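# Put the red foam block into the tote by the door

## Task

Get the red foam block into the tote that stands by the door, resting wholly inside it with no part sticking out past the tote's rim. The block must stay there without the robot holding it when the scene ends, and the robot must not tip over or be left leaning, or the task fails.

## Robot and tools

The robot is a Hello Robot Stretch 3 with a single arm. It has a two-wheeled base (0.33 m long, 0.34 m wide), a lift that moves the arm up and down a mast, and a telescoping arm that reaches out to the robot's right side. The wrist has yaw, pitch and roll joints, and there is a gripper. A head carries two cameras. The gripper cannot be moved forward by the arm; you drive the base for that. The base turns in place about a point midway between the drive wheels, 0.05 m behind its front edge. It cannot move sideways.

Frames. In the base frame the origin is on the floor between the drive wheels, with x forward, y to the left and z up. hand_pose is reported in this frame and marks the point where the closed fingertips meet. The odometry frame is the base frame as it stood when the scene began. Heading is positive to the left, in the range -3.142 to 3.142.

execute_actions: its argument actions is a list holding one action or none. An empty list just reports state and images. An action may contain "base", "joints", or both, plus an optional "contact_limits". Every motion in the action starts together.
- base takes exactly one command. {"translate_m": d} is a straight drive of d metres relative to the base's current position (the one in the last reported state), from -1 to 1, with forward positive. {"rotate_rad": d} is a turn in place of d radians relative to the current heading, from -3.2 to 3.2, with counter-clockwise (left) positive.
- joints is a single object keyed by joint name, and each value is an absolute target. lift_m is arm height, 0 to 1.1 m. arm_m is extension, 0 to 0.52 m. wrist_yaw_rad runs -1.345 to 4.42: 0 lines the gripper up with the arm, positive swings it toward the front, and 3.0 folds it over the base. wrist_pitch_rad runs -1.57 to 0.451: 0 is level and negative tips the fingers down. wrist_roll_rad runs -2.911 to 2.911, and at 0 the fingers sit level side by side. gripper_m runs -0.089 to 0.179, larger meaning wider; the real fingertip gap is 0.007 to 0.025 m less than this value, and 0 below 0.007. head_pan_rad runs -3.953 to 1.73: 0 faces forward, positive turns left, and -1.57 looks along the arm. head_tilt_rad runs -1.53 to 0.419, with negative looking down. Any joint you leave out can keep pushing toward its previous target.
- contact_limits, e.g. {"arm_m": 10}, stops the arm motion once arm motor effort reaches about that percentage (1 to 100), or about -10 when retracting. A lower number is gentler, but set it too low and the arm stops immediately.
- cameras picks which images come back: head_camera, nav_camera, wrist_camera, or all. Omitting it or passing null also means all, and [] means none. A call containing an unknown key or an out-of-range value is rejected and nothing moves. No single action runs longer than 15 s.

wait {seconds: 0 to 10}: sends no new command and returns state and images. zoom_image {camera, region [x0,y0,x1,y1] in pixels, at most 504x504} returns a closer look at that camera's most recent image. Image sizes are 896x504 for head, 672x504 for nav, and 644x364 for wrist. finished_scene {scene: 1 or 2} ends the scene for good and reports whether it succeeded; the next scene's task comes with that result.

Result lines. base_status and joint_status describe how each motion ended. done: the target was reached (for the base this only means the wheels turned the full amount, even if they slipped). off_target: stopped short and may still be pushing. contact_stop: the arm or lift pushed firmly against something and has gone slack until you command it again. time_out. torque_fault: a wrist servo is limp for 10 s. If a stop is reported, the remaining calls in that reply are skipped. on_its_own covers joints you did not command, and "held at" there means a target, not the actual position. motor_effort is a percentage, with the peak in brackets, and it is noisy and biased. An effort at rest outside its normal range points to pushing or carrying a load. Positive wheel effort means the wheel pushes forward. lidar_m lists 12 sectors of 30 degrees, starting straight ahead and going counter-clockwise (4th is left, 7th behind, 10th right), measured in a plane 0.17 m above the floor; "-" means nothing detected. wrist_depth_mm and head_depth_mm are 7x7 grids of median depth. base_tilt is in degrees, with positive forward and right, and an offset of up to about 4. turned_by_wheels and turned_by_imu give the rotation since the last result.

Gripper. To grab, command gripper_m smaller than the object's width. To let go, command at least 0.02 above the value where contact happened. Neither the reading nor done tells you whether something is held, so confirm it with the cameras.

Stowing and speed. The base moves fast only when lift_m < 0.30, arm_m < 0.03 and wrist_yaw_rad > 2.54; in every other configuration it is capped at 0.10 m/s. Fold or unfold the wrist (yaw 3.0) only while lift_m is between 0.32 and 0.95, pitch is -0.4 and roll is near 0; once folded, the lift may drop to 0.25. If yaw goes below -0.4, keep pitch at -0.5 or lower.

Things to avoid. Pushing the arm against something solid while the gripper is above about 0.45 m can tip the robot, and a second push after a contact_stop is riskier still. Do not drive while the gripper holds or presses on something fixed, and do not snag furniture, which is especially risky when reversing. If the robot starts to lean, undo the last move in small steps, pull the gripper clear, and lower the lift to about 0.2. Avoid dropping, slamming or shoving hard. Release the block inside the tote and confirm it stays put by itself before calling finished_scene. Loose objects may get nudged occasionally.

Each tool is called by a JSON object that holds its "fn" and its "kwargs", one argument or row to a line.

## Session

I'll start by checking the current state and camera views.

{"fn": "execute_actions", "kwargs": {
  "actions": []
}}

Scene clock: 0.00 s.
base_odometry: x=+0.000 y=+0.000 heading=+0.000 (m, m, rad; odometry frame)
turned_by_wheels: +0.000 (rad since the last result)
turned_by_imu: +0.000 (rad since the last result)
base_tilt: forward=-1.7 right=-0.5 (deg)
lidar_m: 0.73 1.15 1.42 1.33 1.08 1.08 1.18 1.85 2.14 0.82 0.67 0.66
head_depth_mm: 622 625 626 628 628 629 632 / 665 667 667 669 670 673 673 / 715 714 715 718 719 721 721 / 767 768 772 771 775 775 777 / 833 830 834 837 839 843 844 / 906 906 911 915 914 921 921 / 995 999 1000 1003 1007 1011 1014
base_status: not commanded
joint_positions: lift_m=+0.364 arm_m=-0.002 wrist_yaw_rad=+2.919 wrist_pitch_rad=-0.541 wrist_roll_rad=-0.004 gripper_m=+0.037 head_pan_rad=-0.014 head_tilt_rad=-0.021
joint_status: not commanded
motor_effort: left_wheel=+1 right_wheel=+0 lift_m=+26 arm_m=+1 wrist_yaw_rad=+0 wrist_pitch_rad=+4 wrist_roll_rad=+0 gripper_m=+1 head_pan_rad=-1 head_tilt_rad=+0 (%)
hand_pose: x=+0.0244 y=+0.0593 z=+0.3502 quat_wxyz=(+0.264, +0.696, +0.113, +0.658) (m; base frame)
wrist_depth_mm: - - - - - - - / - - - - - - - / 825 896 903 925 973 - - / 689 - 744 736 783 808 825 / 611 - 657 643 658 671 694 / 529 532 - 568 584 575 596 / 481 - - 504 494 508 517
pictures: head_camera (sideways: a quarter turn clockwise sets it upright), nav_camera (sideways: a quarter turn counterclockwise sets it upright), wrist_camera
Images, in order (width x height): head_camera 896x504, nav_camera 672x504, wrist_camera 644x364.

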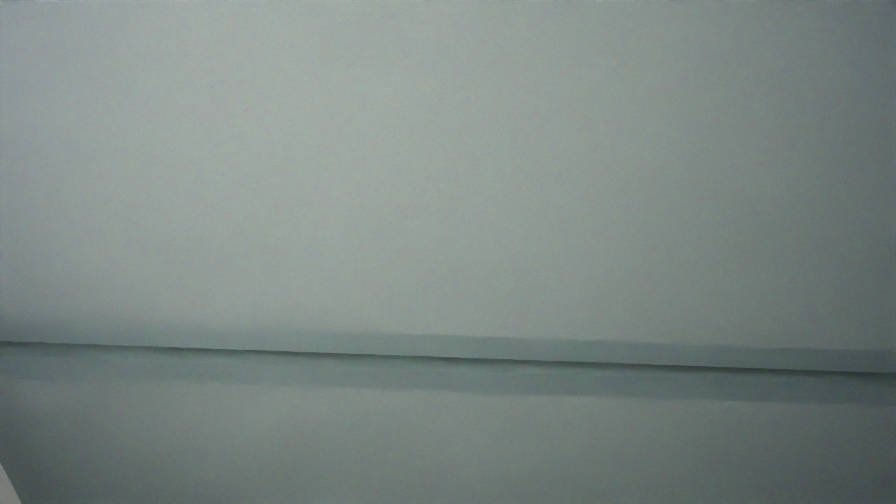

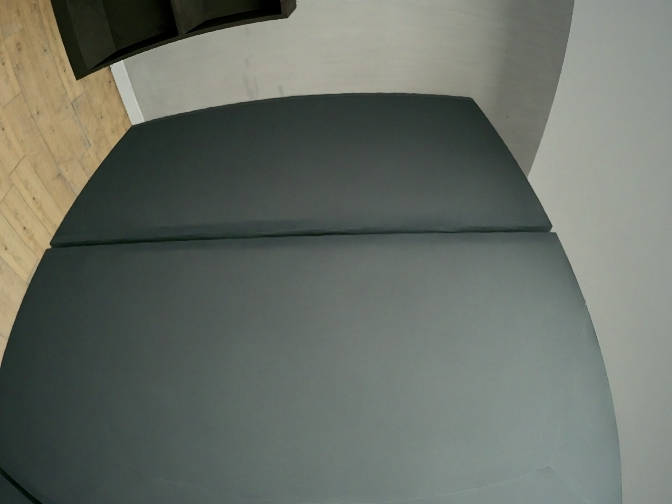

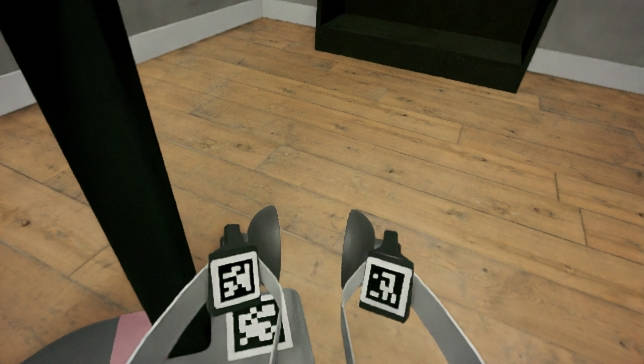

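{"fn": "execute_actions", "kwargs": {
  "actions": [
    {"joints": {"head_pan_rad": -1.6, "head_tilt_rad": -0.6}}
  ],
  "cameras": ["head_camera", "nav_camera"]
}}

{"fn": "execute_actions", "kwargs": {
  "actions": [
    {"joints": {"head_pan_rad": -3.1, "head_tilt_rad": -0.6}}
  ],
  "cameras": ["head_camera", "nav_camera"]
}}

{"fn": "execute_actions", "kwargs": {
  "actions": [
    {"joints": {"head_pan_rad": 1.6, "head_tilt_rad": -0.6}}
  ],
  "cameras": ["head_camera", "nav_camera"]
}}

Scene clock: 1.60 s.
base_odometry: x=+0.000 y=+0.000 heading=+0.000 (m, m, rad; odometry frame)
turned_by_wheels: +0.000 (rad since the last result)
turned_by_imu: +0.000 (rad since the last result)
base_tilt: forward=-1.7 right=-0.5 (deg)
lidar_m: 0.73 1.14 1.43 1.33 1.08 1.08 1.18 1.86 2.15 0.82 0.67 0.67
head_depth_mm: 1918 2063 2265 2290 1804 1487 1274 / 1990 2196 2429 2265 1792 1489 1269 / 1024 1168 1345 2019 1725 1478 1256 / 905 1012 1148 1324 1549 1461 1246 / 812 893 997 1126 1295 1407 1241 / 733 800 886 982 1109 1273 1234 / 671 726 795 875 975 1098 1192
base_status: not commanded
joint_positions: lift_m=+0.364 arm_m=-0.002 wrist_yaw_rad=+2.919 wrist_pitch_rad=-0.541 wrist_roll_rad=-0.004 gripper_m=+0.037 head_pan_rad=-1.593 head_tilt_rad=-0.592
joint_status: all done
motor_effort: left_wheel=+0(1) right_wheel=+0(0) lift_m=+26(27) arm_m=+1(1) wrist_yaw_rad=+0(0) wrist_pitch_rad=+4(4) wrist_roll_rad=+0(0) gripper_m=+0(1) head_pan_rad=-4(39) head_tilt_rad=-4(27) (%)
hand_pose: x=+0.0244 y=+0.0593 z=+0.3502 quat_wxyz=(+0.264, +0.696, +0.113, +0.658) (m; base frame)
wrist_depth_mm: - - - - - - - / - - - - - - - / 835 899 885 947 974 - - / 686 - 744 749 785 815 814 / 595 - 654 639 674 666 690 / 526 524 - 551 583 586 589 / 474 - - 505 496 511 516
pictures: head_camera (sideways: a quarter turn clockwise sets it upright), nav_camera (sideways: a quarter turn counterclockwise sets it upright)
camera_calibration (this result's frames):
head_camera: T_world_to_cam=[[-0.0284146, 0.588643, -0.807894, 1.07689], [0.997348, -0.037483, -0.0623886, 0.0800359], [-0.0670069, -0.807524, -0.586016, 0.720451], [0, 0, 0, 1]] pos_world=[-0.000949013, -0.0491245, 1.29721]
nav_camera: T_world_to_cam=[[-0.0424107, -0.592416, 0.804515, -0.998193], [-0.998839, 0.0435565, -0.0205812, 0.087179], [-0.0228492, -0.804454, -0.593576, 0.725165], [0, 0, 0, 1]] pos_world=[0.0613131, -0.0117816, 1.2353]
Images, in order (width x height): head_camera 896x504, nav_camera 672x504.

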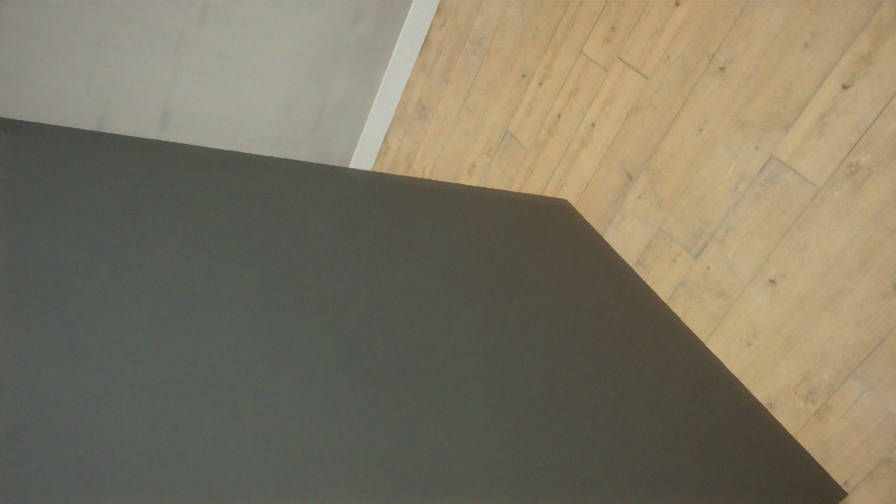

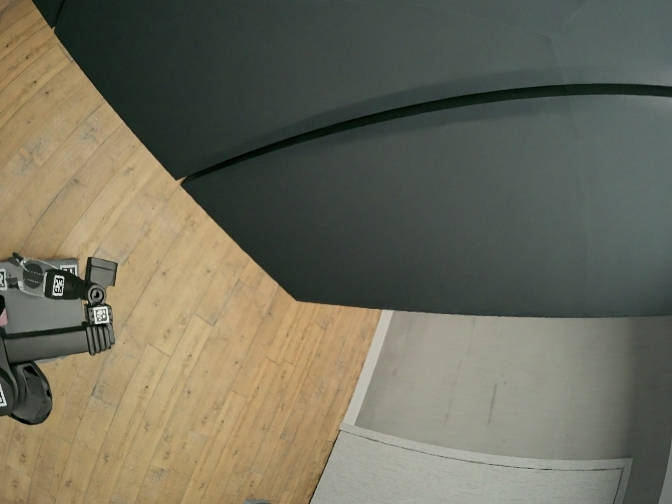

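Scene clock: 2.93 s.
base_odometry: x=+0.000 y=+0.000 heading=+0.000 (m, m, rad; odometry frame)
turned_by_wheels: +0.000 (rad since the last result)
turned_by_imu: +0.000 (rad since the last result)
base_tilt: forward=-1.8 right=-0.3 (deg)
lidar_m: 0.73 1.15 1.42 1.33 1.08 1.08 1.18 1.85 2.14 0.82 0.67 0.67
head_depth_mm: 975 1052 1132 1232 1351 1436 1264 / 1043 1124 1226 1341 1478 1489 1262 / 1128 1219 1332 1473 1634 1471 1256 / 1217 1327 1463 1634 1713 1468 1248 / 1318 1460 1637 1837 1746 1449 1241 / 1452 1625 1825 2021 1733 1445 1231 / 1602 1807 2069 2132 1705 1433 1230
base_status: not commanded
joint_positions: lift_m=+0.364 arm_m=-0.002 wrist_yaw_rad=+2.919 wrist_pitch_rad=-0.541 wrist_roll_rad=-0.004 gripper_m=+0.037 head_pan_rad=-3.093 head_tilt_rad=-0.593
joint_status: all done
motor_effort: left_wheel=+1(1) right_wheel=+0(0) lift_m=+27(27) arm_m=+1(1) wrist_yaw_rad=+0(0) wrist_pitch_rad=+4(4) wrist_roll_rad=+0(0) gripper_m=+1(1) head_pan_rad=-4(39) head_tilt_rad=-3(3) (%)
hand_pose: x=+0.0244 y=+0.0593 z=+0.3502 quat_wxyz=(+0.264, +0.696, +0.113, +0.658) (m; base frame)
wrist_depth_mm: - - - - - - - / - - - - - - - / 843 893 920 916 956 - - / 702 - 750 772 794 797 841 / 603 - 643 636 672 671 685 / 531 533 - 557 574 580 591 / 475 - - 500 491 501 516
pictures: head_camera (sideways: a quarter turn clockwise sets it upright), nav_camera (sideways: a quarter turn counterclockwise sets it upright)
camera_calibration (this result's frames):
head_camera: T_world_to_cam=[[0.585305, 0.0699897, -0.807786, 1.07301], [0.0331721, -0.9975, -0.0623914, 0.0859211], [-0.810134, 0.00972206, -0.586164, 0.725176], [0, 0, 0, 1]] pos_world=[-0.0433992, 0.00355647, 1.2972]
nav_camera: T_world_to_cam=[[-0.594079, 0.000391301, 0.804406, -0.994687], [-0.0272041, 0.999418, -0.0205773, 0.0812469], [-0.803946, -0.0341077, -0.593723, 0.730121], [0, 0, 0, 1]] pos_world=[-0.00173432, -0.0559076, 1.23529]
Images, in order (width x height): head_camera 896x504, nav_camera 672x504.

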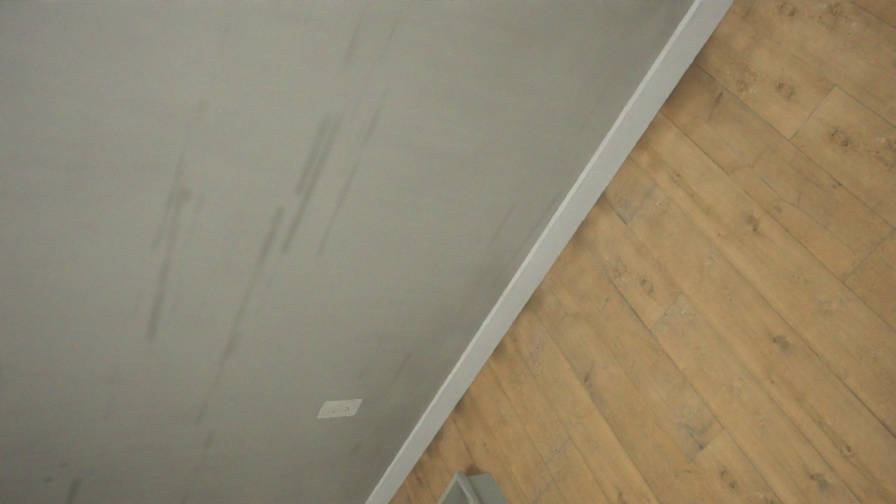

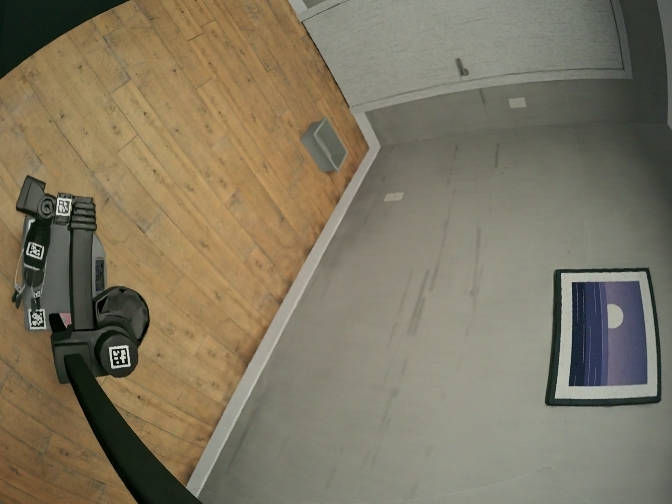

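Scene clock: 5.80 s.
base_odometry: x=+0.000 y=+0.000 heading=+0.000 (m, m, rad; odometry frame)
turned_by_wheels: +0.000 (rad since the last result)
turned_by_imu: -0.001 (rad since the last result)
base_tilt: forward=-1.9 right=-0.5 (deg)
lidar_m: 0.73 1.15 1.43 1.33 1.08 1.08 1.19 1.85 2.14 0.82 0.67 0.67
head_depth_mm: 1442 1357 1497 1774 1688 1490 1274 / 1537 1669 1791 1799 1749 1484 1263 / 1573 1752 1938 2101 1780 1474 1257 / 1421 1576 1798 2006 1760 1462 1249 / 1279 1413 1570 1774 1743 1450 1244 / 1168 1275 1410 1577 1682 1445 1234 / 1077 1164 1275 1407 1571 1435 1255
base_status: not commanded
joint_positions: lift_m=+0.364 arm_m=-0.002 wrist_yaw_rad=+2.919 wrist_pitch_rad=-0.541 wrist_roll_rad=-0.004 gripper_m=+0.037 head_pan_rad=+1.593 head_tilt_rad=-0.593
joint_status: all done
motor_effort: left_wheel=+1(1) right_wheel=+0(0) lift_m=+26(26) arm_m=+1(1) wrist_yaw_rad=+0(0) wrist_pitch_rad=+4(4) wrist_roll_rad=+0(0) gripper_m=+0(0) head_pan_rad=+3(38) head_tilt_rad=-3(1) (%)
hand_pose: x=+0.0244 y=+0.0593 z=+0.3502 quat_wxyz=(+0.264, +0.696, +0.113, +0.658) (m; base frame)
wrist_depth_mm: - - - - - - - / - - - - - - - / 806 896 908 945 984 - - / 712 - 742 768 782 796 818 / 605 - 648 639 680 654 691 / 529 534 - 556 580 583 593 / 478 - - 499 495 511 517
pictures: head_camera (sideways: a quarter turn clockwise sets it upright), nav_camera (sideways: a quarter turn counterclockwise sets it upright)
camera_calibration (this result's frames):
head_camera: T_world_to_cam=[[0.0542437, -0.586974, -0.807787, 1.07625], [-0.998031, -0.00636824, -0.0623914, 0.0922115], [0.031478, 0.809581, -0.586164, 0.720042], [0, 0, 0, 1]] pos_world=[0.0109847, 0.0493859, 1.2972]
nav_camera: T_world_to_cam=[[0.0163475, 0.593854, 0.804407, -0.998411], [0.999788, 0.000350943, -0.0205773, 0.0749822], [-0.0125022, 0.804573, -0.593723, 0.725293], [0, 0, 0, 1]] pos_world=[-0.049577, 0.00933315, 1.23529]
Images, in order (width x height): head_camera 896x504, nav_camera 672x504.

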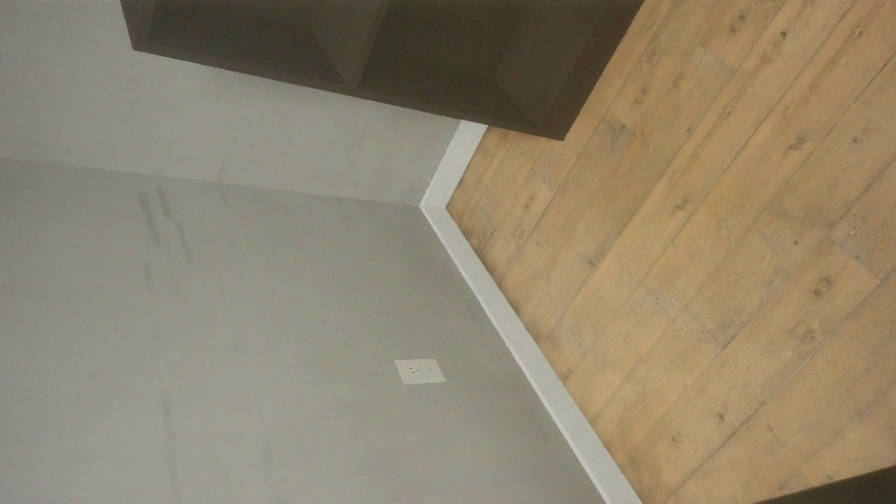

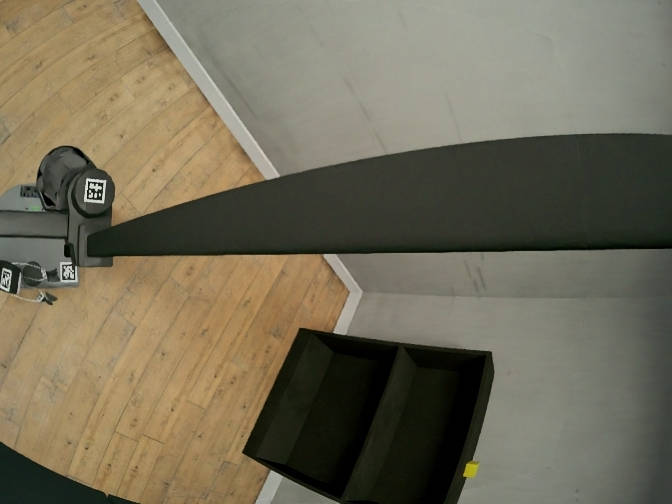

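{"fn": "execute_actions", "kwargs": {
  "actions": [
    {"joints": {"head_pan_rad": 0.9, "head_tilt_rad": -0.2}}
  ],
  "cameras": ["head_camera", "nav_camera"]
}}

Scene clock: 6.90 s.
base_odometry: x=+0.000 y=+0.000 heading=+0.000 (m, m, rad; odometry frame)
turned_by_wheels: +0.000 (rad since the last result)
turned_by_imu: +0.000 (rad since the last result)
base_tilt: forward=-1.8 right=-0.4 (deg)
lidar_m: 0.73 1.15 1.43 1.33 1.08 1.08 1.18 1.85 2.13 0.82 0.67 0.66
head_depth_mm: 1403 1461 1515 1585 1656 1734 1651 / 1401 1457 1513 1577 1668 1730 1713 / 1408 1462 1521 1558 1596 1707 1620 / 1394 1457 1525 1553 1571 1689 1548 / 1396 1455 1524 1541 1576 1692 1543 / 1391 1457 1516 1542 1567 1693 1533 / 1402 1456 1519 1534 1583 1663 1529
base_status: not commanded
joint_positions: lift_m=+0.364 arm_m=-0.002 wrist_yaw_rad=+2.919 wrist_pitch_rad=-0.541 wrist_roll_rad=-0.004 gripper_m=+0.037 head_pan_rad=+0.907 head_tilt_rad=-0.212
joint_status: all done
motor_effort: left_wheel=+1(1) right_wheel=-1(0) lift_m=+26(27) arm_m=+1(1) wrist_yaw_rad=+0(1) wrist_pitch_rad=+4(4) wrist_roll_rad=+0(0) gripper_m=+0(1) head_pan_rad=-4(39) head_tilt_rad=+5(25) (%)
hand_pose: x=+0.0244 y=+0.0593 z=+0.3502 quat_wxyz=(+0.264, +0.696, +0.113, +0.658) (m; base frame)
wrist_depth_mm: - - - - - - - / - - - - - - - / 835 875 909 930 952 - - / 714 - 740 765 780 800 836 / 599 - 643 640 669 682 695 / 524 535 - 554 582 581 591 / 478 - - 501 493 513 520
pictures: head_camera (sideways: a quarter turn clockwise sets it upright), nav_camera (sideways: a quarter turn counterclockwise sets it upright)
camera_calibration (this result's frames):
head_camera: T_world_to_cam=[[-0.118591, -0.218798, -0.968537, 1.28703], [-0.762986, 0.64431, -0.0521306, 0.077448], [0.635444, 0.732798, -0.243349, 0.270259], [0, 0, 0, 1]] pos_world=[0.0399874, 0.0336537, 1.31634]
nav_camera: T_world_to_cam=[[0.178129, 0.180123, 0.967381, -1.21202], [0.77981, -0.625428, -0.0271381, 0.0848775], [0.600139, 0.759207, -0.251868, 0.276711], [0, 0, 0, 1]] pos_world=[-0.0163584, 0.0613152, 1.24448]
Images, in order (width x height): head_camera 896x504, nav_camera 672x504.

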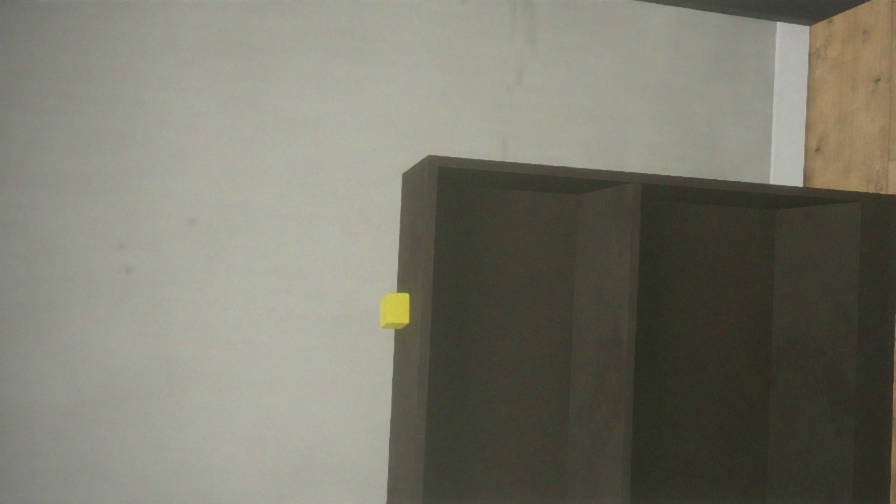

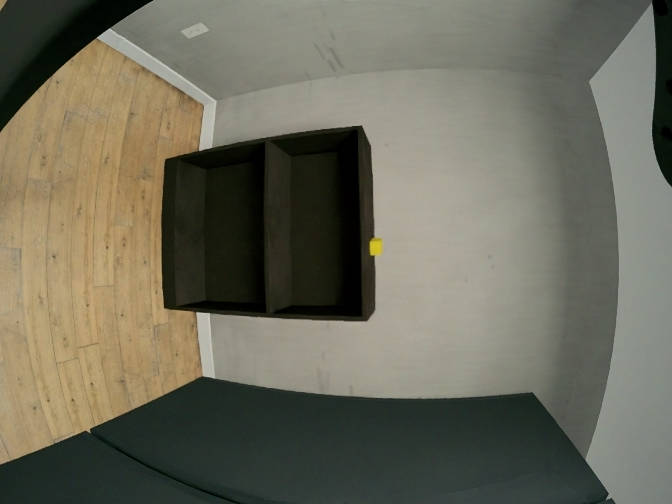

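{"fn": "execute_actions", "kwargs": {
  "actions": [
    {"joints": {"head_pan_rad": -0.7, "head_tilt_rad": -0.5}}
  ],
  "cameras": ["head_camera", "nav_camera"]
}}

Scene clock: 9.07 s.
base_odometry: x=+0.000 y=+0.000 heading=+0.000 (m, m, rad; odometry frame)
turned_by_wheels: +0.000 (rad since the last result)
turned_by_imu: -0.001 (rad since the last result)
base_tilt: forward=-1.7 right=-0.3 (deg)
lidar_m: 0.73 1.15 1.43 1.33 1.08 1.08 1.18 1.85 2.14 0.82 0.67 0.67
head_depth_mm: 534 582 635 714 790 891 1025 / 532 580 634 702 785 905 1044 / 532 577 633 700 780 889 1021 / 531 579 634 701 781 885 1024 / 532 577 633 699 782 884 1020 / 530 575 631 697 777 883 1020 / 529 576 630 696 777 880 1018
base_status: not commanded
joint_positions: lift_m=+0.364 arm_m=-0.002 wrist_yaw_rad=+2.919 wrist_pitch_rad=-0.541 wrist_roll_rad=-0.004 gripper_m=+0.037 head_pan_rad=-0.693 head_tilt_rad=-0.494
joint_status: all done
motor_effort: left_wheel=+1(0) right_wheel=+0(0) lift_m=+27(27) arm_m=+1(1) wrist_yaw_rad=+0(0) wrist_pitch_rad=+4(4) wrist_roll_rad=+0(0) gripper_m=+1(0) head_pan_rad=-4(39) head_tilt_rad=-2(18) (%)
hand_pose: x=+0.0244 y=+0.0593 z=+0.3502 quat_wxyz=(+0.264, +0.696, +0.113, +0.658) (m; base frame)
wrist_depth_mm: - - - - - - - / - - - - - - - / 825 873 915 951 972 - - / 702 - 741 774 776 812 843 / 593 - 649 642 674 661 694 / 524 527 - 556 577 584 578 / 471 - - 500 493 509 515
pictures: head_camera (sideways: a quarter turn clockwise sets it upright), nav_camera (sideways: a quarter turn counterclockwise sets it upright)
camera_calibration (this result's frames):
head_camera: T_world_to_cam=[[-0.415327, 0.290998, -0.861872, 1.14964], [0.653993, 0.754073, -0.0605518, 0.0797471], [0.632294, -0.588808, -0.503498, 0.608825], [0, 0, 0, 1]] pos_world=[0.0403646, -0.0361956, 1.30221]
nav_camera: T_world_to_cam=[[0.374494, -0.349019, 0.859034, -1.07182], [-0.653367, -0.756704, -0.0226093, 0.0877148], [0.657926, -0.552797, -0.511418, 0.614123], [0, 0, 0, 1]] pos_world=[0.054653, 0.0317738, 1.23679]
Images, in order (width x height): head_camera 896x504, nav_camera 672x504.

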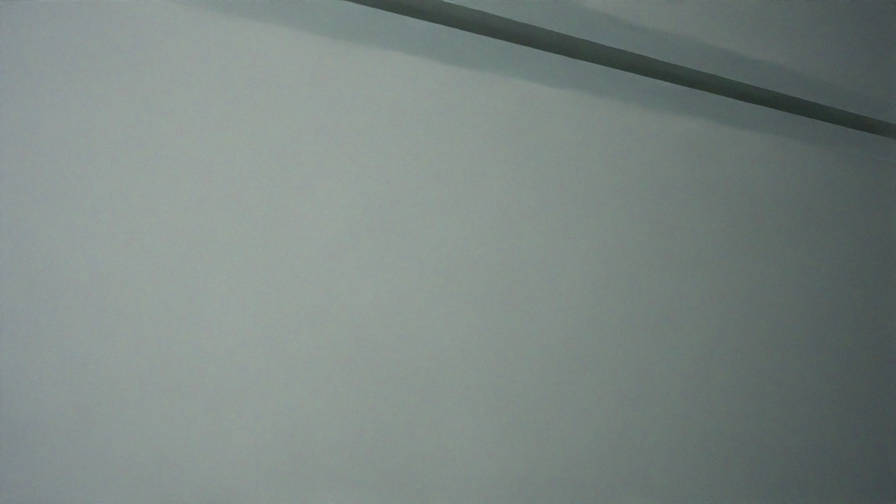

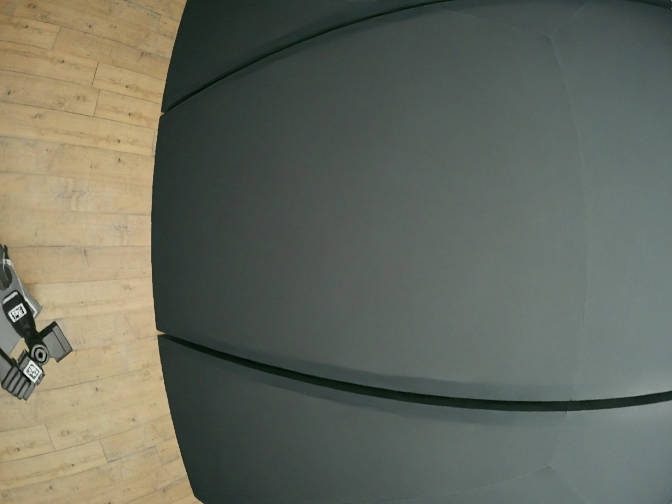

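{"fn": "execute_actions", "kwargs": {
  "actions": [
    {"joints": {"head_pan_rad": -2.3, "head_tilt_rad": -0.45}}
  ],
  "cameras": ["head_camera", "nav_camera"]
}}

Scene clock: 10.80 s.
base_odometry: x=+0.000 y=+0.000 heading=+0.000 (m, m, rad; odometry frame)
turned_by_wheels: +0.000 (rad since the last result)
turned_by_imu: +0.000 (rad since the last result)
base_tilt: forward=-1.7 right=-0.5 (deg)
lidar_m: 0.73 1.15 1.43 1.33 1.08 1.08 1.18 1.85 2.14 0.82 0.67 0.66
head_depth_mm: 1823 1989 2173 2408 2006 1667 1388 / 1829 1988 2150 2351 2018 1655 1375 / 1823 1992 2147 2351 2059 1653 1363 / 1816 1961 2150 2345 2043 1632 1353 / 1804 1941 2134 2334 2036 1619 1344 / 1808 1958 2122 2324 2017 1602 1343 / 1816 1960 2127 2339 1994 1607 1328
base_status: not commanded
joint_positions: lift_m=+0.364 arm_m=-0.002 wrist_yaw_rad=+2.919 wrist_pitch_rad=-0.541 wrist_roll_rad=-0.004 gripper_m=+0.037 head_pan_rad=-2.293 head_tilt_rad=-0.458
joint_status: all done
motor_effort: left_wheel=+0(1) right_wheel=+0(0) lift_m=+26(27) arm_m=+1(1) wrist_yaw_rad=+0(0) wrist_pitch_rad=+4(4) wrist_roll_rad=+0(0) gripper_m=+1(0) head_pan_rad=-4(41) head_tilt_rad=+3(9) (%)
hand_pose: x=+0.0244 y=+0.0593 z=+0.3502 quat_wxyz=(+0.264, +0.696, +0.113, +0.658) (m; base frame)
wrist_depth_mm: - - - - - - - / - - - - - - - / 825 873 898 956 979 - - / 702 - 733 769 800 785 813 / 609 - 639 651 670 682 693 / 537 533 - 563 582 577 598 / 474 - - 506 498 509 516
pictures: head_camera (sideways: a quarter turn clockwise sets it upright), nav_camera (sideways: a quarter turn counterclockwise sets it upright)
camera_calibration (this result's frames):
head_camera: T_world_to_cam=[[0.28259, 0.383473, -0.879256, 1.16805], [0.733244, -0.677336, -0.0597464, 0.0782178], [-0.618463, -0.627825, -0.472588, 0.576236], [0, 0, 0, 1]] pos_world=[-0.0310521, -0.0331605, 1.30401]
nav_camera: T_world_to_cam=[[-0.339459, -0.341036, 0.87662, -1.0904], [-0.737841, 0.674573, -0.0232858, 0.0891118], [-0.583403, -0.65471, -0.48062, 0.581622], [0, 0, 0, 1]] pos_world=[0.0349243, -0.0511843, 1.23748]
Images, in order (width x height): head_camera 896x504, nav_camera 672x504.

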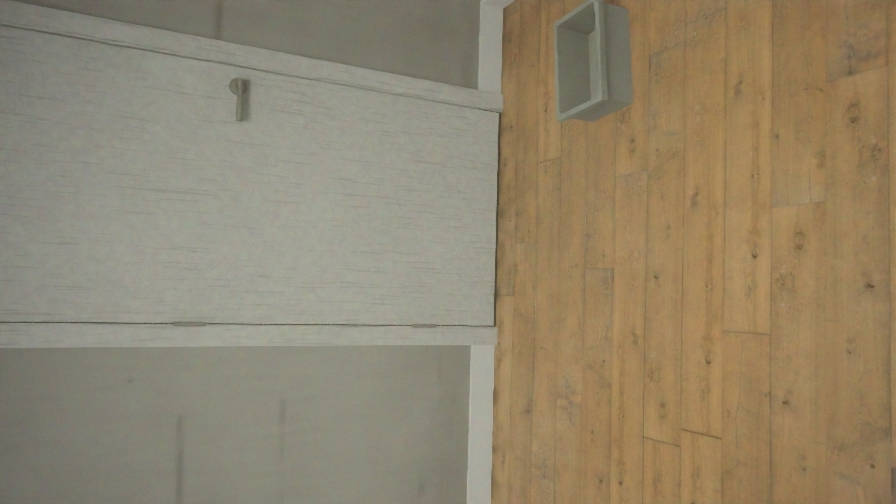

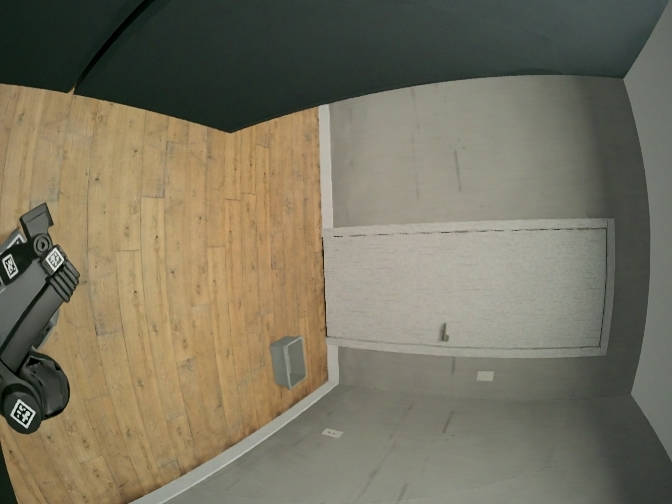

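{"fn": "execute_actions", "kwargs": {
  "actions": [
    {"joints": {"lift_m": 0.26, "head_pan_rad": -1.57, "head_tilt_rad": -0.5}}
  ],
  "cameras": []
}}

{"fn": "execute_actions", "kwargs": {
  "actions": [
    {"base": {"rotate_rad": 0.829}}
  ],
  "cameras": ["nav_camera"]
}}

Scene clock: 13.67 s.
base_odometry: x=+0.000 y=+0.000 heading=+0.000 (m, m, rad; odometry frame)
turned_by_wheels: +0.000 (rad since the last result)
turned_by_imu: -0.001 (rad since the last result)
base_tilt: forward=-1.6 right=-0.5 (deg)
lidar_m: 0.73 1.15 1.43 1.33 1.08 1.08 1.19 1.85 2.14 0.82 0.67 0.66
head_depth_mm: 1935 2060 2188 2338 2030 1622 1348 / 1968 2167 2357 2469 2009 1604 1334 / 994 1107 1252 1432 1789 1590 1337 / 882 970 1076 1209 1383 1499 1327 / 792 860 945 1048 1166 1330 1311 / 718 776 841 922 1020 1139 1248 / 661 703 761 825 901 991 1104
base_status: not commanded
joint_positions: lift_m=+0.260 arm_m=-0.002 wrist_yaw_rad=+2.919 wrist_pitch_rad=-0.542 wrist_roll_rad=-0.004 gripper_m=+0.037 head_pan_rad=-1.577 head_tilt_rad=-0.494
joint_status: all done
motor_effort: left_wheel=+0(0) right_wheel=+0(0) lift_m=+21(21) arm_m=+1(1) wrist_yaw_rad=+0(0) wrist_pitch_rad=+4(4) wrist_roll_rad=+0(0) gripper_m=+1(1) head_pan_rad=+3(39) head_tilt_rad=-3(10) (%)
hand_pose: x=+0.0244 y=+0.0592 z=+0.2462 quat_wxyz=(+0.264, +0.696, +0.113, +0.658) (m; base frame)
wrist_depth_mm: - - - - - - - / - 893 920 948 991 - - / 660 695 726 737 746 773 810 / 554 - 587 606 613 632 656 / 472 - 515 525 528 527 544 / - - - 436 450 458 463 / - - - 398 391 399 403
pictures: none
No camera images: the call's "cameras" was empty. Leave "cameras" out to get every camera's image.

Scene clock: 15.43 s.
base_odometry: x=+0.000 y=+0.000 heading=+0.829 (m, m, rad; odometry frame)
turned_by_wheels: +0.829 (rad since the last result)
turned_by_imu: +0.835 (rad since the last result)
base_tilt: forward=-1.6 right=-0.5 (deg)
lidar_m: 1.32 1.42 1.14 1.08 1.10 1.45 2.15 1.00 0.70 0.67 0.68 0.90
head_depth_mm: 548 599 670 740 815 930 1077 / 544 592 650 718 821 926 1067 / 540 588 644 714 799 908 1051 / 537 583 639 708 793 900 1040 / 534 581 636 703 784 889 1029 / 530 575 632 697 778 882 1018 / 527 573 626 692 770 870 998
base_status: done
joint_positions: lift_m=+0.260 arm_m=-0.002 wrist_yaw_rad=+2.919 wrist_pitch_rad=-0.542 wrist_roll_rad=-0.004 gripper_m=+0.037 head_pan_rad=-1.577 head_tilt_rad=-0.495
joint_status: not commanded
motor_effort: left_wheel=-2(8) right_wheel=+2(6) lift_m=+22(22) arm_m=+1(1) wrist_yaw_rad=+0(0) wrist_pitch_rad=+4(4) wrist_roll_rad=+0(0) gripper_m=+1(0) head_pan_rad=+3(3) head_tilt_rad=-3(2) (%)
hand_pose: x=+0.0244 y=+0.0592 z=+0.2462 quat_wxyz=(+0.264, +0.696, +0.113, +0.658) (m; base frame)
wrist_depth_mm: - 958 - - - - - / - 888 918 963 991 - - / 652 693 723 735 760 796 807 / 551 - 582 606 616 631 654 / 480 - 512 516 517 522 540 / - - - 434 453 456 466 / - - - 394 392 403 399
pictures: nav_camera (sideways: a quarter turn counterclockwise sets it upright)
camera_calibration (this result's frames):
nav_camera: T_world_to_cam=[[-0.03246, -0.511542, 0.858645, -1.06883], [-0.99942, 0.0254926, -0.0225945, 0.0898064], [-0.010331, -0.85888, -0.512072, 0.619051], [0, 0, 0, 1]] pos_world=[0.0614554, -0.017351, 1.23677]
Images, in order (width x height): nav_camera 672x504.

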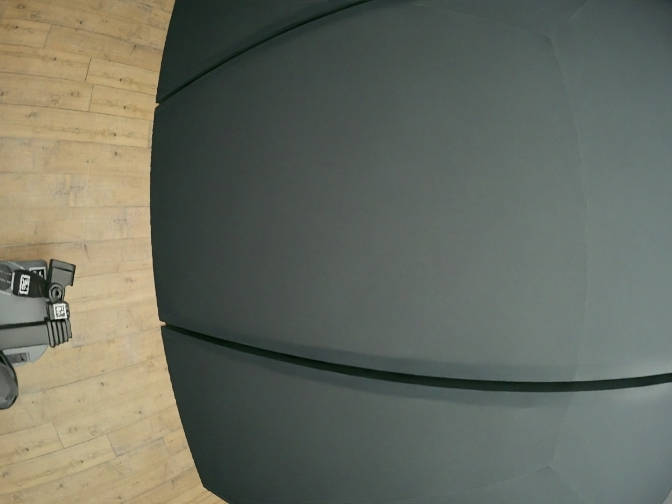

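{"fn": "execute_actions", "kwargs": {
  "actions": [
    {"base": {"translate_m": -1.0}, "joints": {"head_pan_rad": -1.8}}
  ],
  "cameras": ["head_camera", "nav_camera"]
}}

Scene clock: 20.70 s.
base_odometry: x=-0.676 y=-0.737 heading=+0.829 (m, m, rad; odometry frame)
turned_by_wheels: +0.000 (rad since the last result)
turned_by_imu: -0.009 (rad since the last result)
base_tilt: forward=-1.7 right=-0.5 (deg)
lidar_m: 2.28 1.55 1.07 1.01 1.04 1.21 1.15 1.19 1.55 0.73 0.74 0.97
head_depth_mm: 1810 1849 1915 1975 1938 1608 1348 / 2137 2220 2293 2329 2011 1600 1340 / 2611 2719 2847 2610 1976 1597 1329 / 3189 3440 3594 2589 1970 1572 1328 / 602 655 717 791 885 1013 1174 / 585 637 696 764 855 960 1097 / 570 618 675 739 825 924 1052
base_status: done
joint_positions: lift_m=+0.260 arm_m=-0.002 wrist_yaw_rad=+2.919 wrist_pitch_rad=-0.542 wrist_roll_rad=-0.004 gripper_m=+0.037 head_pan_rad=-1.793 head_tilt_rad=-0.495
joint_status: all done
motor_effort: left_wheel=-2(10) right_wheel=+1(2) lift_m=+22(22) arm_m=+1(1) wrist_yaw_rad=+0(0) wrist_pitch_rad=+4(4) wrist_roll_rad=+1(0) gripper_m=+1(0) head_pan_rad=-4(24) head_tilt_rad=-2(1) (%)
hand_pose: x=+0.0244 y=+0.0592 z=+0.2462 quat_wxyz=(+0.264, +0.696, +0.113, +0.658) (m; base frame)
wrist_depth_mm: - 906 988 - - - - / - 894 930 949 - - - / 648 707 708 731 771 788 810 / 556 - 583 594 611 634 659 / 474 - 506 531 523 523 541 / - - - 439 457 457 461 / - - - 399 391 398 409
pictures: head_camera (sideways: a quarter turn clockwise sets it upright), nav_camera (sideways: a quarter turn counterclockwise sets it upright)
camera_calibration (this result's frames):
head_camera: T_world_to_cam=[[0.0711434, 0.502771, -0.861487, 1.14617], [0.96867, -0.240852, -0.0605683, 0.0778489], [-0.237943, -0.830188, -0.504154, 0.614988], [0, 0, 0, 1]] pos_world=[-0.0106203, -0.0469536, 1.30217]
nav_camera: T_world_to_cam=[[-0.141373, -0.492689, 0.858645, -1.06817], [-0.970717, 0.239162, -0.0225945, 0.0896313], [-0.194223, -0.836696, -0.512072, 0.620172], [0, 0, 0, 1]] pos_world=[0.0564485, -0.028815, 1.23677]
Images, in order (width x height): head_camera 896x504, nav_camera 672x504.

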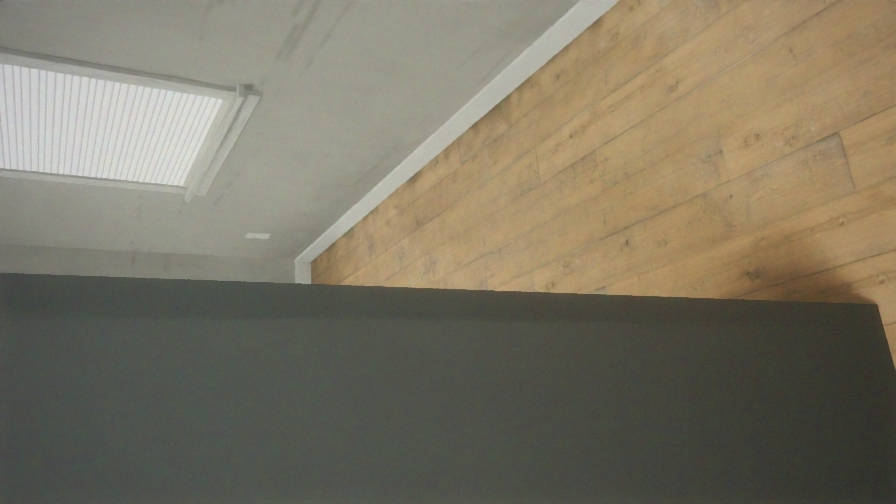

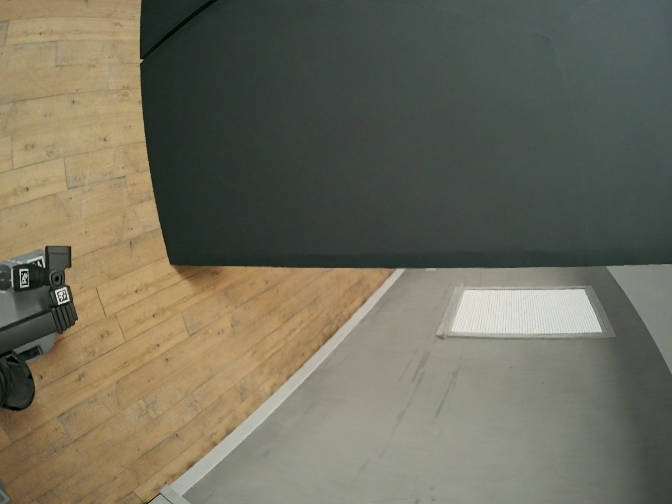

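{"fn": "execute_actions", "kwargs": {
  "actions": [
    {"base": {"translate_m": -0.6}, "joints": {"head_pan_rad": 1.4, "head_tilt_rad": -1.0}}
  ],
  "cameras": ["head_camera", "nav_camera"]
}}

Scene clock: 26.10 s.
base_odometry: x=-1.081 y=-1.179 heading=+0.829 (m, m, rad; odometry frame)
turned_by_wheels: +0.000 (rad since the last result)
turned_by_imu: -0.006 (rad since the last result)
base_tilt: forward=-1.6 right=-0.3 (deg)
lidar_m: 2.37 1.49 1.03 0.97 0.82 0.58 0.54 0.55 0.75 1.74 0.87 1.02
head_depth_mm: 1031 1241 1559 1520 1360 1236 1130 / 1006 1212 1509 1509 1364 1233 1125 / 979 1171 1458 1499 1353 1226 1121 / 958 1135 1409 1488 1344 1218 1115 / 933 1104 1360 1481 1313 1212 - / 917 1076 1314 1469 1299 1216 - / 895 1050 1266 1433 1314 - -
base_status: done
joint_positions: lift_m=+0.260 arm_m=-0.002 wrist_yaw_rad=+2.919 wrist_pitch_rad=-0.542 wrist_roll_rad=-0.004 gripper_m=+0.037 head_pan_rad=+1.393 head_tilt_rad=-0.988
joint_status: all done
motor_effort: left_wheel=-1(9) right_wheel=+1(3) lift_m=+22(22) arm_m=+1(1) wrist_yaw_rad=+0(0) wrist_pitch_rad=+4(4) wrist_roll_rad=+0(0) gripper_m=+0(1) head_pan_rad=+2(39) head_tilt_rad=-5(29) (%)
hand_pose: x=+0.0244 y=+0.0592 z=+0.2461 quat_wxyz=(+0.264, +0.696, +0.113, +0.658) (m; base frame)
wrist_depth_mm: - 863 905 - - - - / - 844 741 959 - - - / 656 698 539 694 739 799 806 / 548 - 568 603 609 630 649 / 476 - 515 516 521 530 544 / - - - 437 448 462 460 / - - - 397 388 401 404
pictures: head_camera (sideways: a quarter turn clockwise sets it upright), nav_camera (sideways: a quarter turn counterclockwise sets it upright)
camera_calibration (this result's frames):
head_camera: T_world_to_cam=[[-0.110249, -0.847661, -0.518956, 0.700883], [-0.983924, 0.16689, -0.0635688, 0.0936254], [0.140494, 0.503605, -0.852434, 1.06566], [0, 0, 0, 1]] pos_world=[0.0196744, 0.0418161, 1.27808]
nav_camera: T_world_to_cam=[[0.1805, 0.838716, 0.513785, -0.620712], [0.978885, -0.204132, -0.0106658, 0.062198], [0.0959343, 0.504862, -0.857853, 1.06812], [0, 0, 0, 1]] pos_world=[-0.0513158, -0.0059563, 1.23587]
Images, in order (width x height): head_camera 896x504, nav_camera 672x504.

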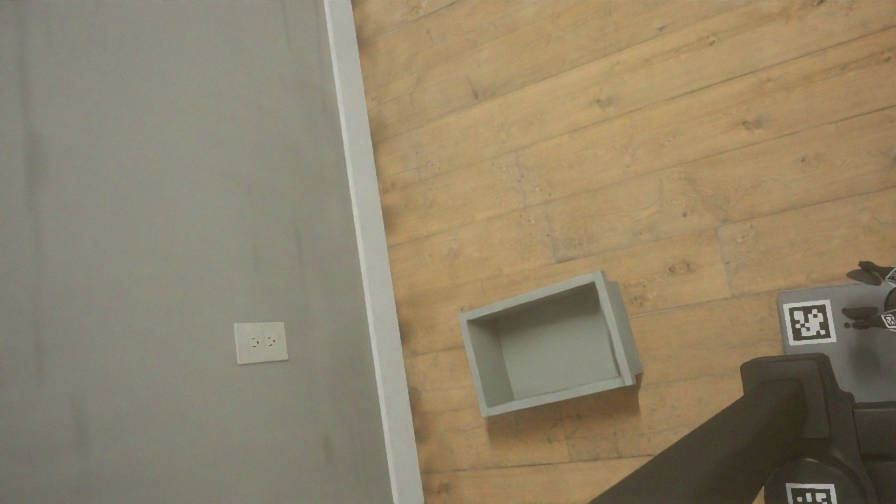

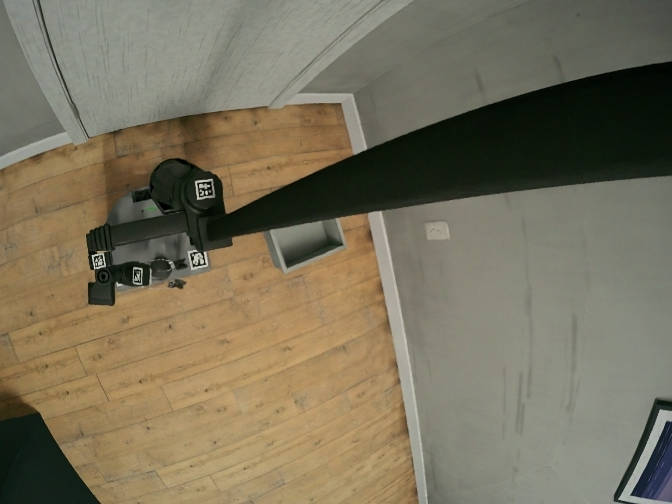

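{"fn": "execute_actions", "kwargs": {
  "actions": [
    {"base": {"rotate_rad": -1.571}, "joints": {"head_pan_rad": 0.0, "head_tilt_rad": -0.4}}
  ],
  "cameras": ["head_camera", "nav_camera"]
}}

Scene clock: 28.73 s.
base_odometry: x=-1.081 y=-1.179 heading=-0.742 (m, m, rad; odometry frame)
turned_by_wheels: -1.571 (rad since the last result)
turned_by_imu: -1.584 (rad since the last result)
base_tilt: forward=-1.7 right=-0.5 (deg)
lidar_m: 1.76 0.87 1.03 2.43 1.48 1.03 0.97 0.81 0.58 0.54 0.56 0.76
head_depth_mm: 1439 1417 1404 1393 1377 1365 1333 / 1931 1882 1903 1872 1844 1678 1412 / 3100 3001 2931 2754 2226 1731 1412 / 3226 3478 3740 3048 2215 1712 1411 / 3192 3422 3730 3003 2181 1701 1394 / 3193 3373 3680 2980 2151 1691 1388 / 3180 3367 3694 2941 2117 1686 1381
base_status: done
joint_positions: lift_m=+0.260 arm_m=-0.002 wrist_yaw_rad=+2.919 wrist_pitch_rad=-0.542 wrist_roll_rad=-0.004 gripper_m=+0.037 head_pan_rad=+0.007 head_tilt_rad=-0.408
joint_status: all done
motor_effort: left_wheel=+3(12) right_wheel=-2(5) lift_m=+22(22) arm_m=+0(1) wrist_yaw_rad=+0(0) wrist_pitch_rad=+5(4) wrist_roll_rad=+0(0) gripper_m=+1(0) head_pan_rad=-4(41) head_tilt_rad=+5(30) (%)
hand_pose: x=+0.0244 y=+0.0592 z=+0.2461 quat_wxyz=(+0.264, +0.696, +0.113, +0.658) (m; base frame)
wrist_depth_mm: - - - - - 905 690 / - 896 900 956 979 928 723 / 658 699 708 744 757 791 767 / 548 - 581 598 616 634 650 / 477 - 521 517 521 526 536 / - - - 437 459 457 465 / - - - 401 392 404 406
pictures: head_camera (sideways: a quarter turn clockwise sets it upright), nav_camera (sideways: a quarter turn counterclockwise sets it upright)
camera_calibration (this result's frames):
head_camera: T_world_to_cam=[[-0.429713, -0.0443336, -0.901876, 1.2019], [0.0197711, 0.998093, -0.0584836, 0.0809299], [0.902749, -0.0429623, -0.428017, 0.50896], [0, 0, 0, 1]] pos_world=[0.0554106, -0.00562475, 1.30654]
nav_camera: T_world_to_cam=[[0.436063, -0.0263492, 0.89953, -1.12502], [-0.0105054, -0.999652, -0.0241893, 0.0858529], [0.899855, 0.00109815, -0.436189, 0.514759], [0, 0, 0, 1]] pos_world=[0.0282716, 0.0556145, 1.23859]
Images, in order (width x height): head_camera 896x504, nav_camera 672x504.

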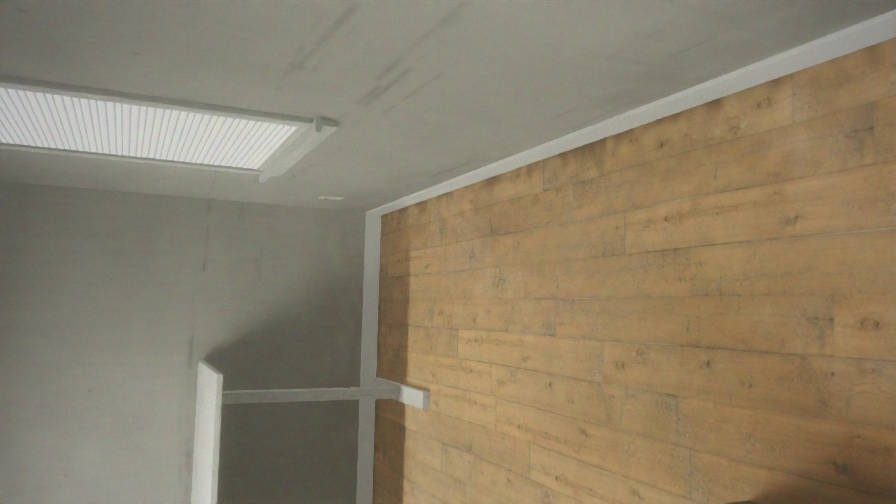

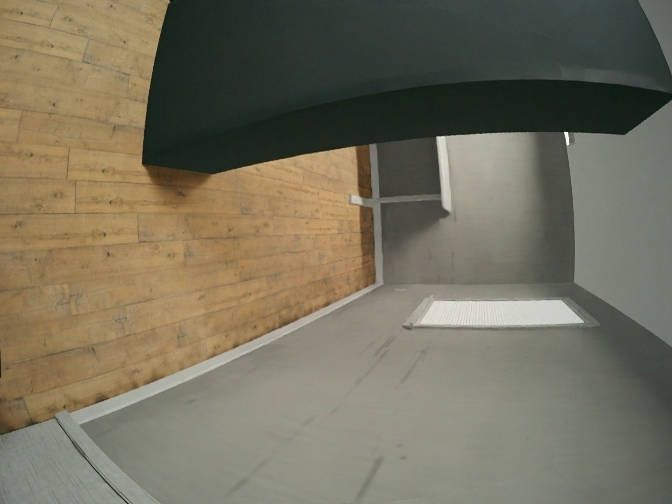

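{"fn": "execute_actions", "kwargs": {
  "actions": [
    {"base": {"translate_m": 1.0}, "joints": {"head_pan_rad": 0.6, "head_tilt_rad": -0.4}}
  ],
  "cameras": ["head_camera", "nav_camera"]
}}

Scene clock: 34.00 s.
base_odometry: x=-0.344 y=-1.855 heading=-0.742 (m, m, rad; odometry frame)
turned_by_wheels: +0.000 (rad since the last result)
turned_by_imu: +0.006 (rad since the last result)
base_tilt: forward=-1.5 right=-0.4 (deg)
lidar_m: 1.61 2.87 0.49 0.46 0.47 2.09 1.98 0.76 0.53 0.50 0.52 0.68
head_depth_mm: 2377 2511 2621 2799 2266 1760 1427 / 2503 2609 2801 2929 2257 1740 1422 / 2597 2732 2948 3053 2213 1730 1412 / 2756 2849 3156 3050 2206 1714 1409 / 2859 3051 3240 2966 2178 1702 1394 / 3073 3248 3587 2953 2150 1683 1386 / 3262 3545 3751 2943 2146 1678 1379
base_status: done
joint_positions: lift_m=+0.260 arm_m=-0.002 wrist_yaw_rad=+2.919 wrist_pitch_rad=-0.542 wrist_roll_rad=-0.004 gripper_m=+0.037 head_pan_rad=+0.593 head_tilt_rad=-0.408
joint_status: all done
motor_effort: left_wheel=+2(10) right_wheel=-1(3) lift_m=+22(22) arm_m=+0(1) wrist_yaw_rad=+0(0) wrist_pitch_rad=+5(5) wrist_roll_rad=+0(0) gripper_m=+0(1) head_pan_rad=+3(34) head_tilt_rad=+2(2) (%)
hand_pose: x=+0.0244 y=+0.0592 z=+0.2461 quat_wxyz=(+0.264, +0.696, +0.113, +0.658) (m; base frame)
wrist_depth_mm: - 438 467 498 - - - / - 484 511 554 - - - / 661 529 564 633 771 797 811 / 559 - 577 608 615 629 656 / 476 - 514 519 524 526 543 / - - - 438 458 452 461 / - - - 398 391 399 404
pictures: head_camera (sideways: a quarter turn clockwise sets it upright), nav_camera (sideways: a quarter turn counterclockwise sets it upright)
camera_calibration (this result's frames):
head_camera: T_world_to_cam=[[-0.333234, -0.274412, -0.902027, 1.20151], [-0.535506, 0.842505, -0.0584742, 0.0843049], [0.776008, 0.463555, -0.4277, 0.50932], [0, 0, 0, 1]] pos_world=[0.0502925, 0.0225841, 1.30656]
nav_camera: T_world_to_cam=[[0.377616, 0.219036, 0.899683, -1.12486], [0.544112, -0.838664, -0.0241954, 0.0824777], [0.749232, 0.498665, -0.435873, 0.515267], [0, 0, 0, 1]] pos_world=[-0.00616691, 0.0586095, 1.2386]
Images, in order (width x height): head_camera 896x504, nav_camera 672x504.

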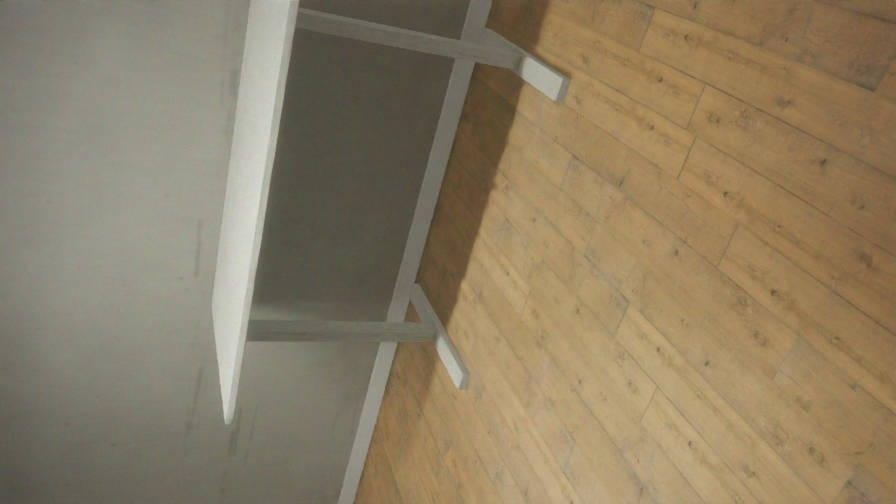

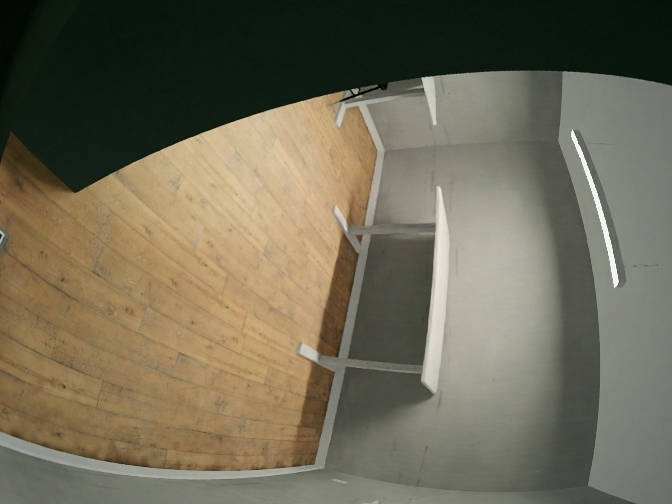

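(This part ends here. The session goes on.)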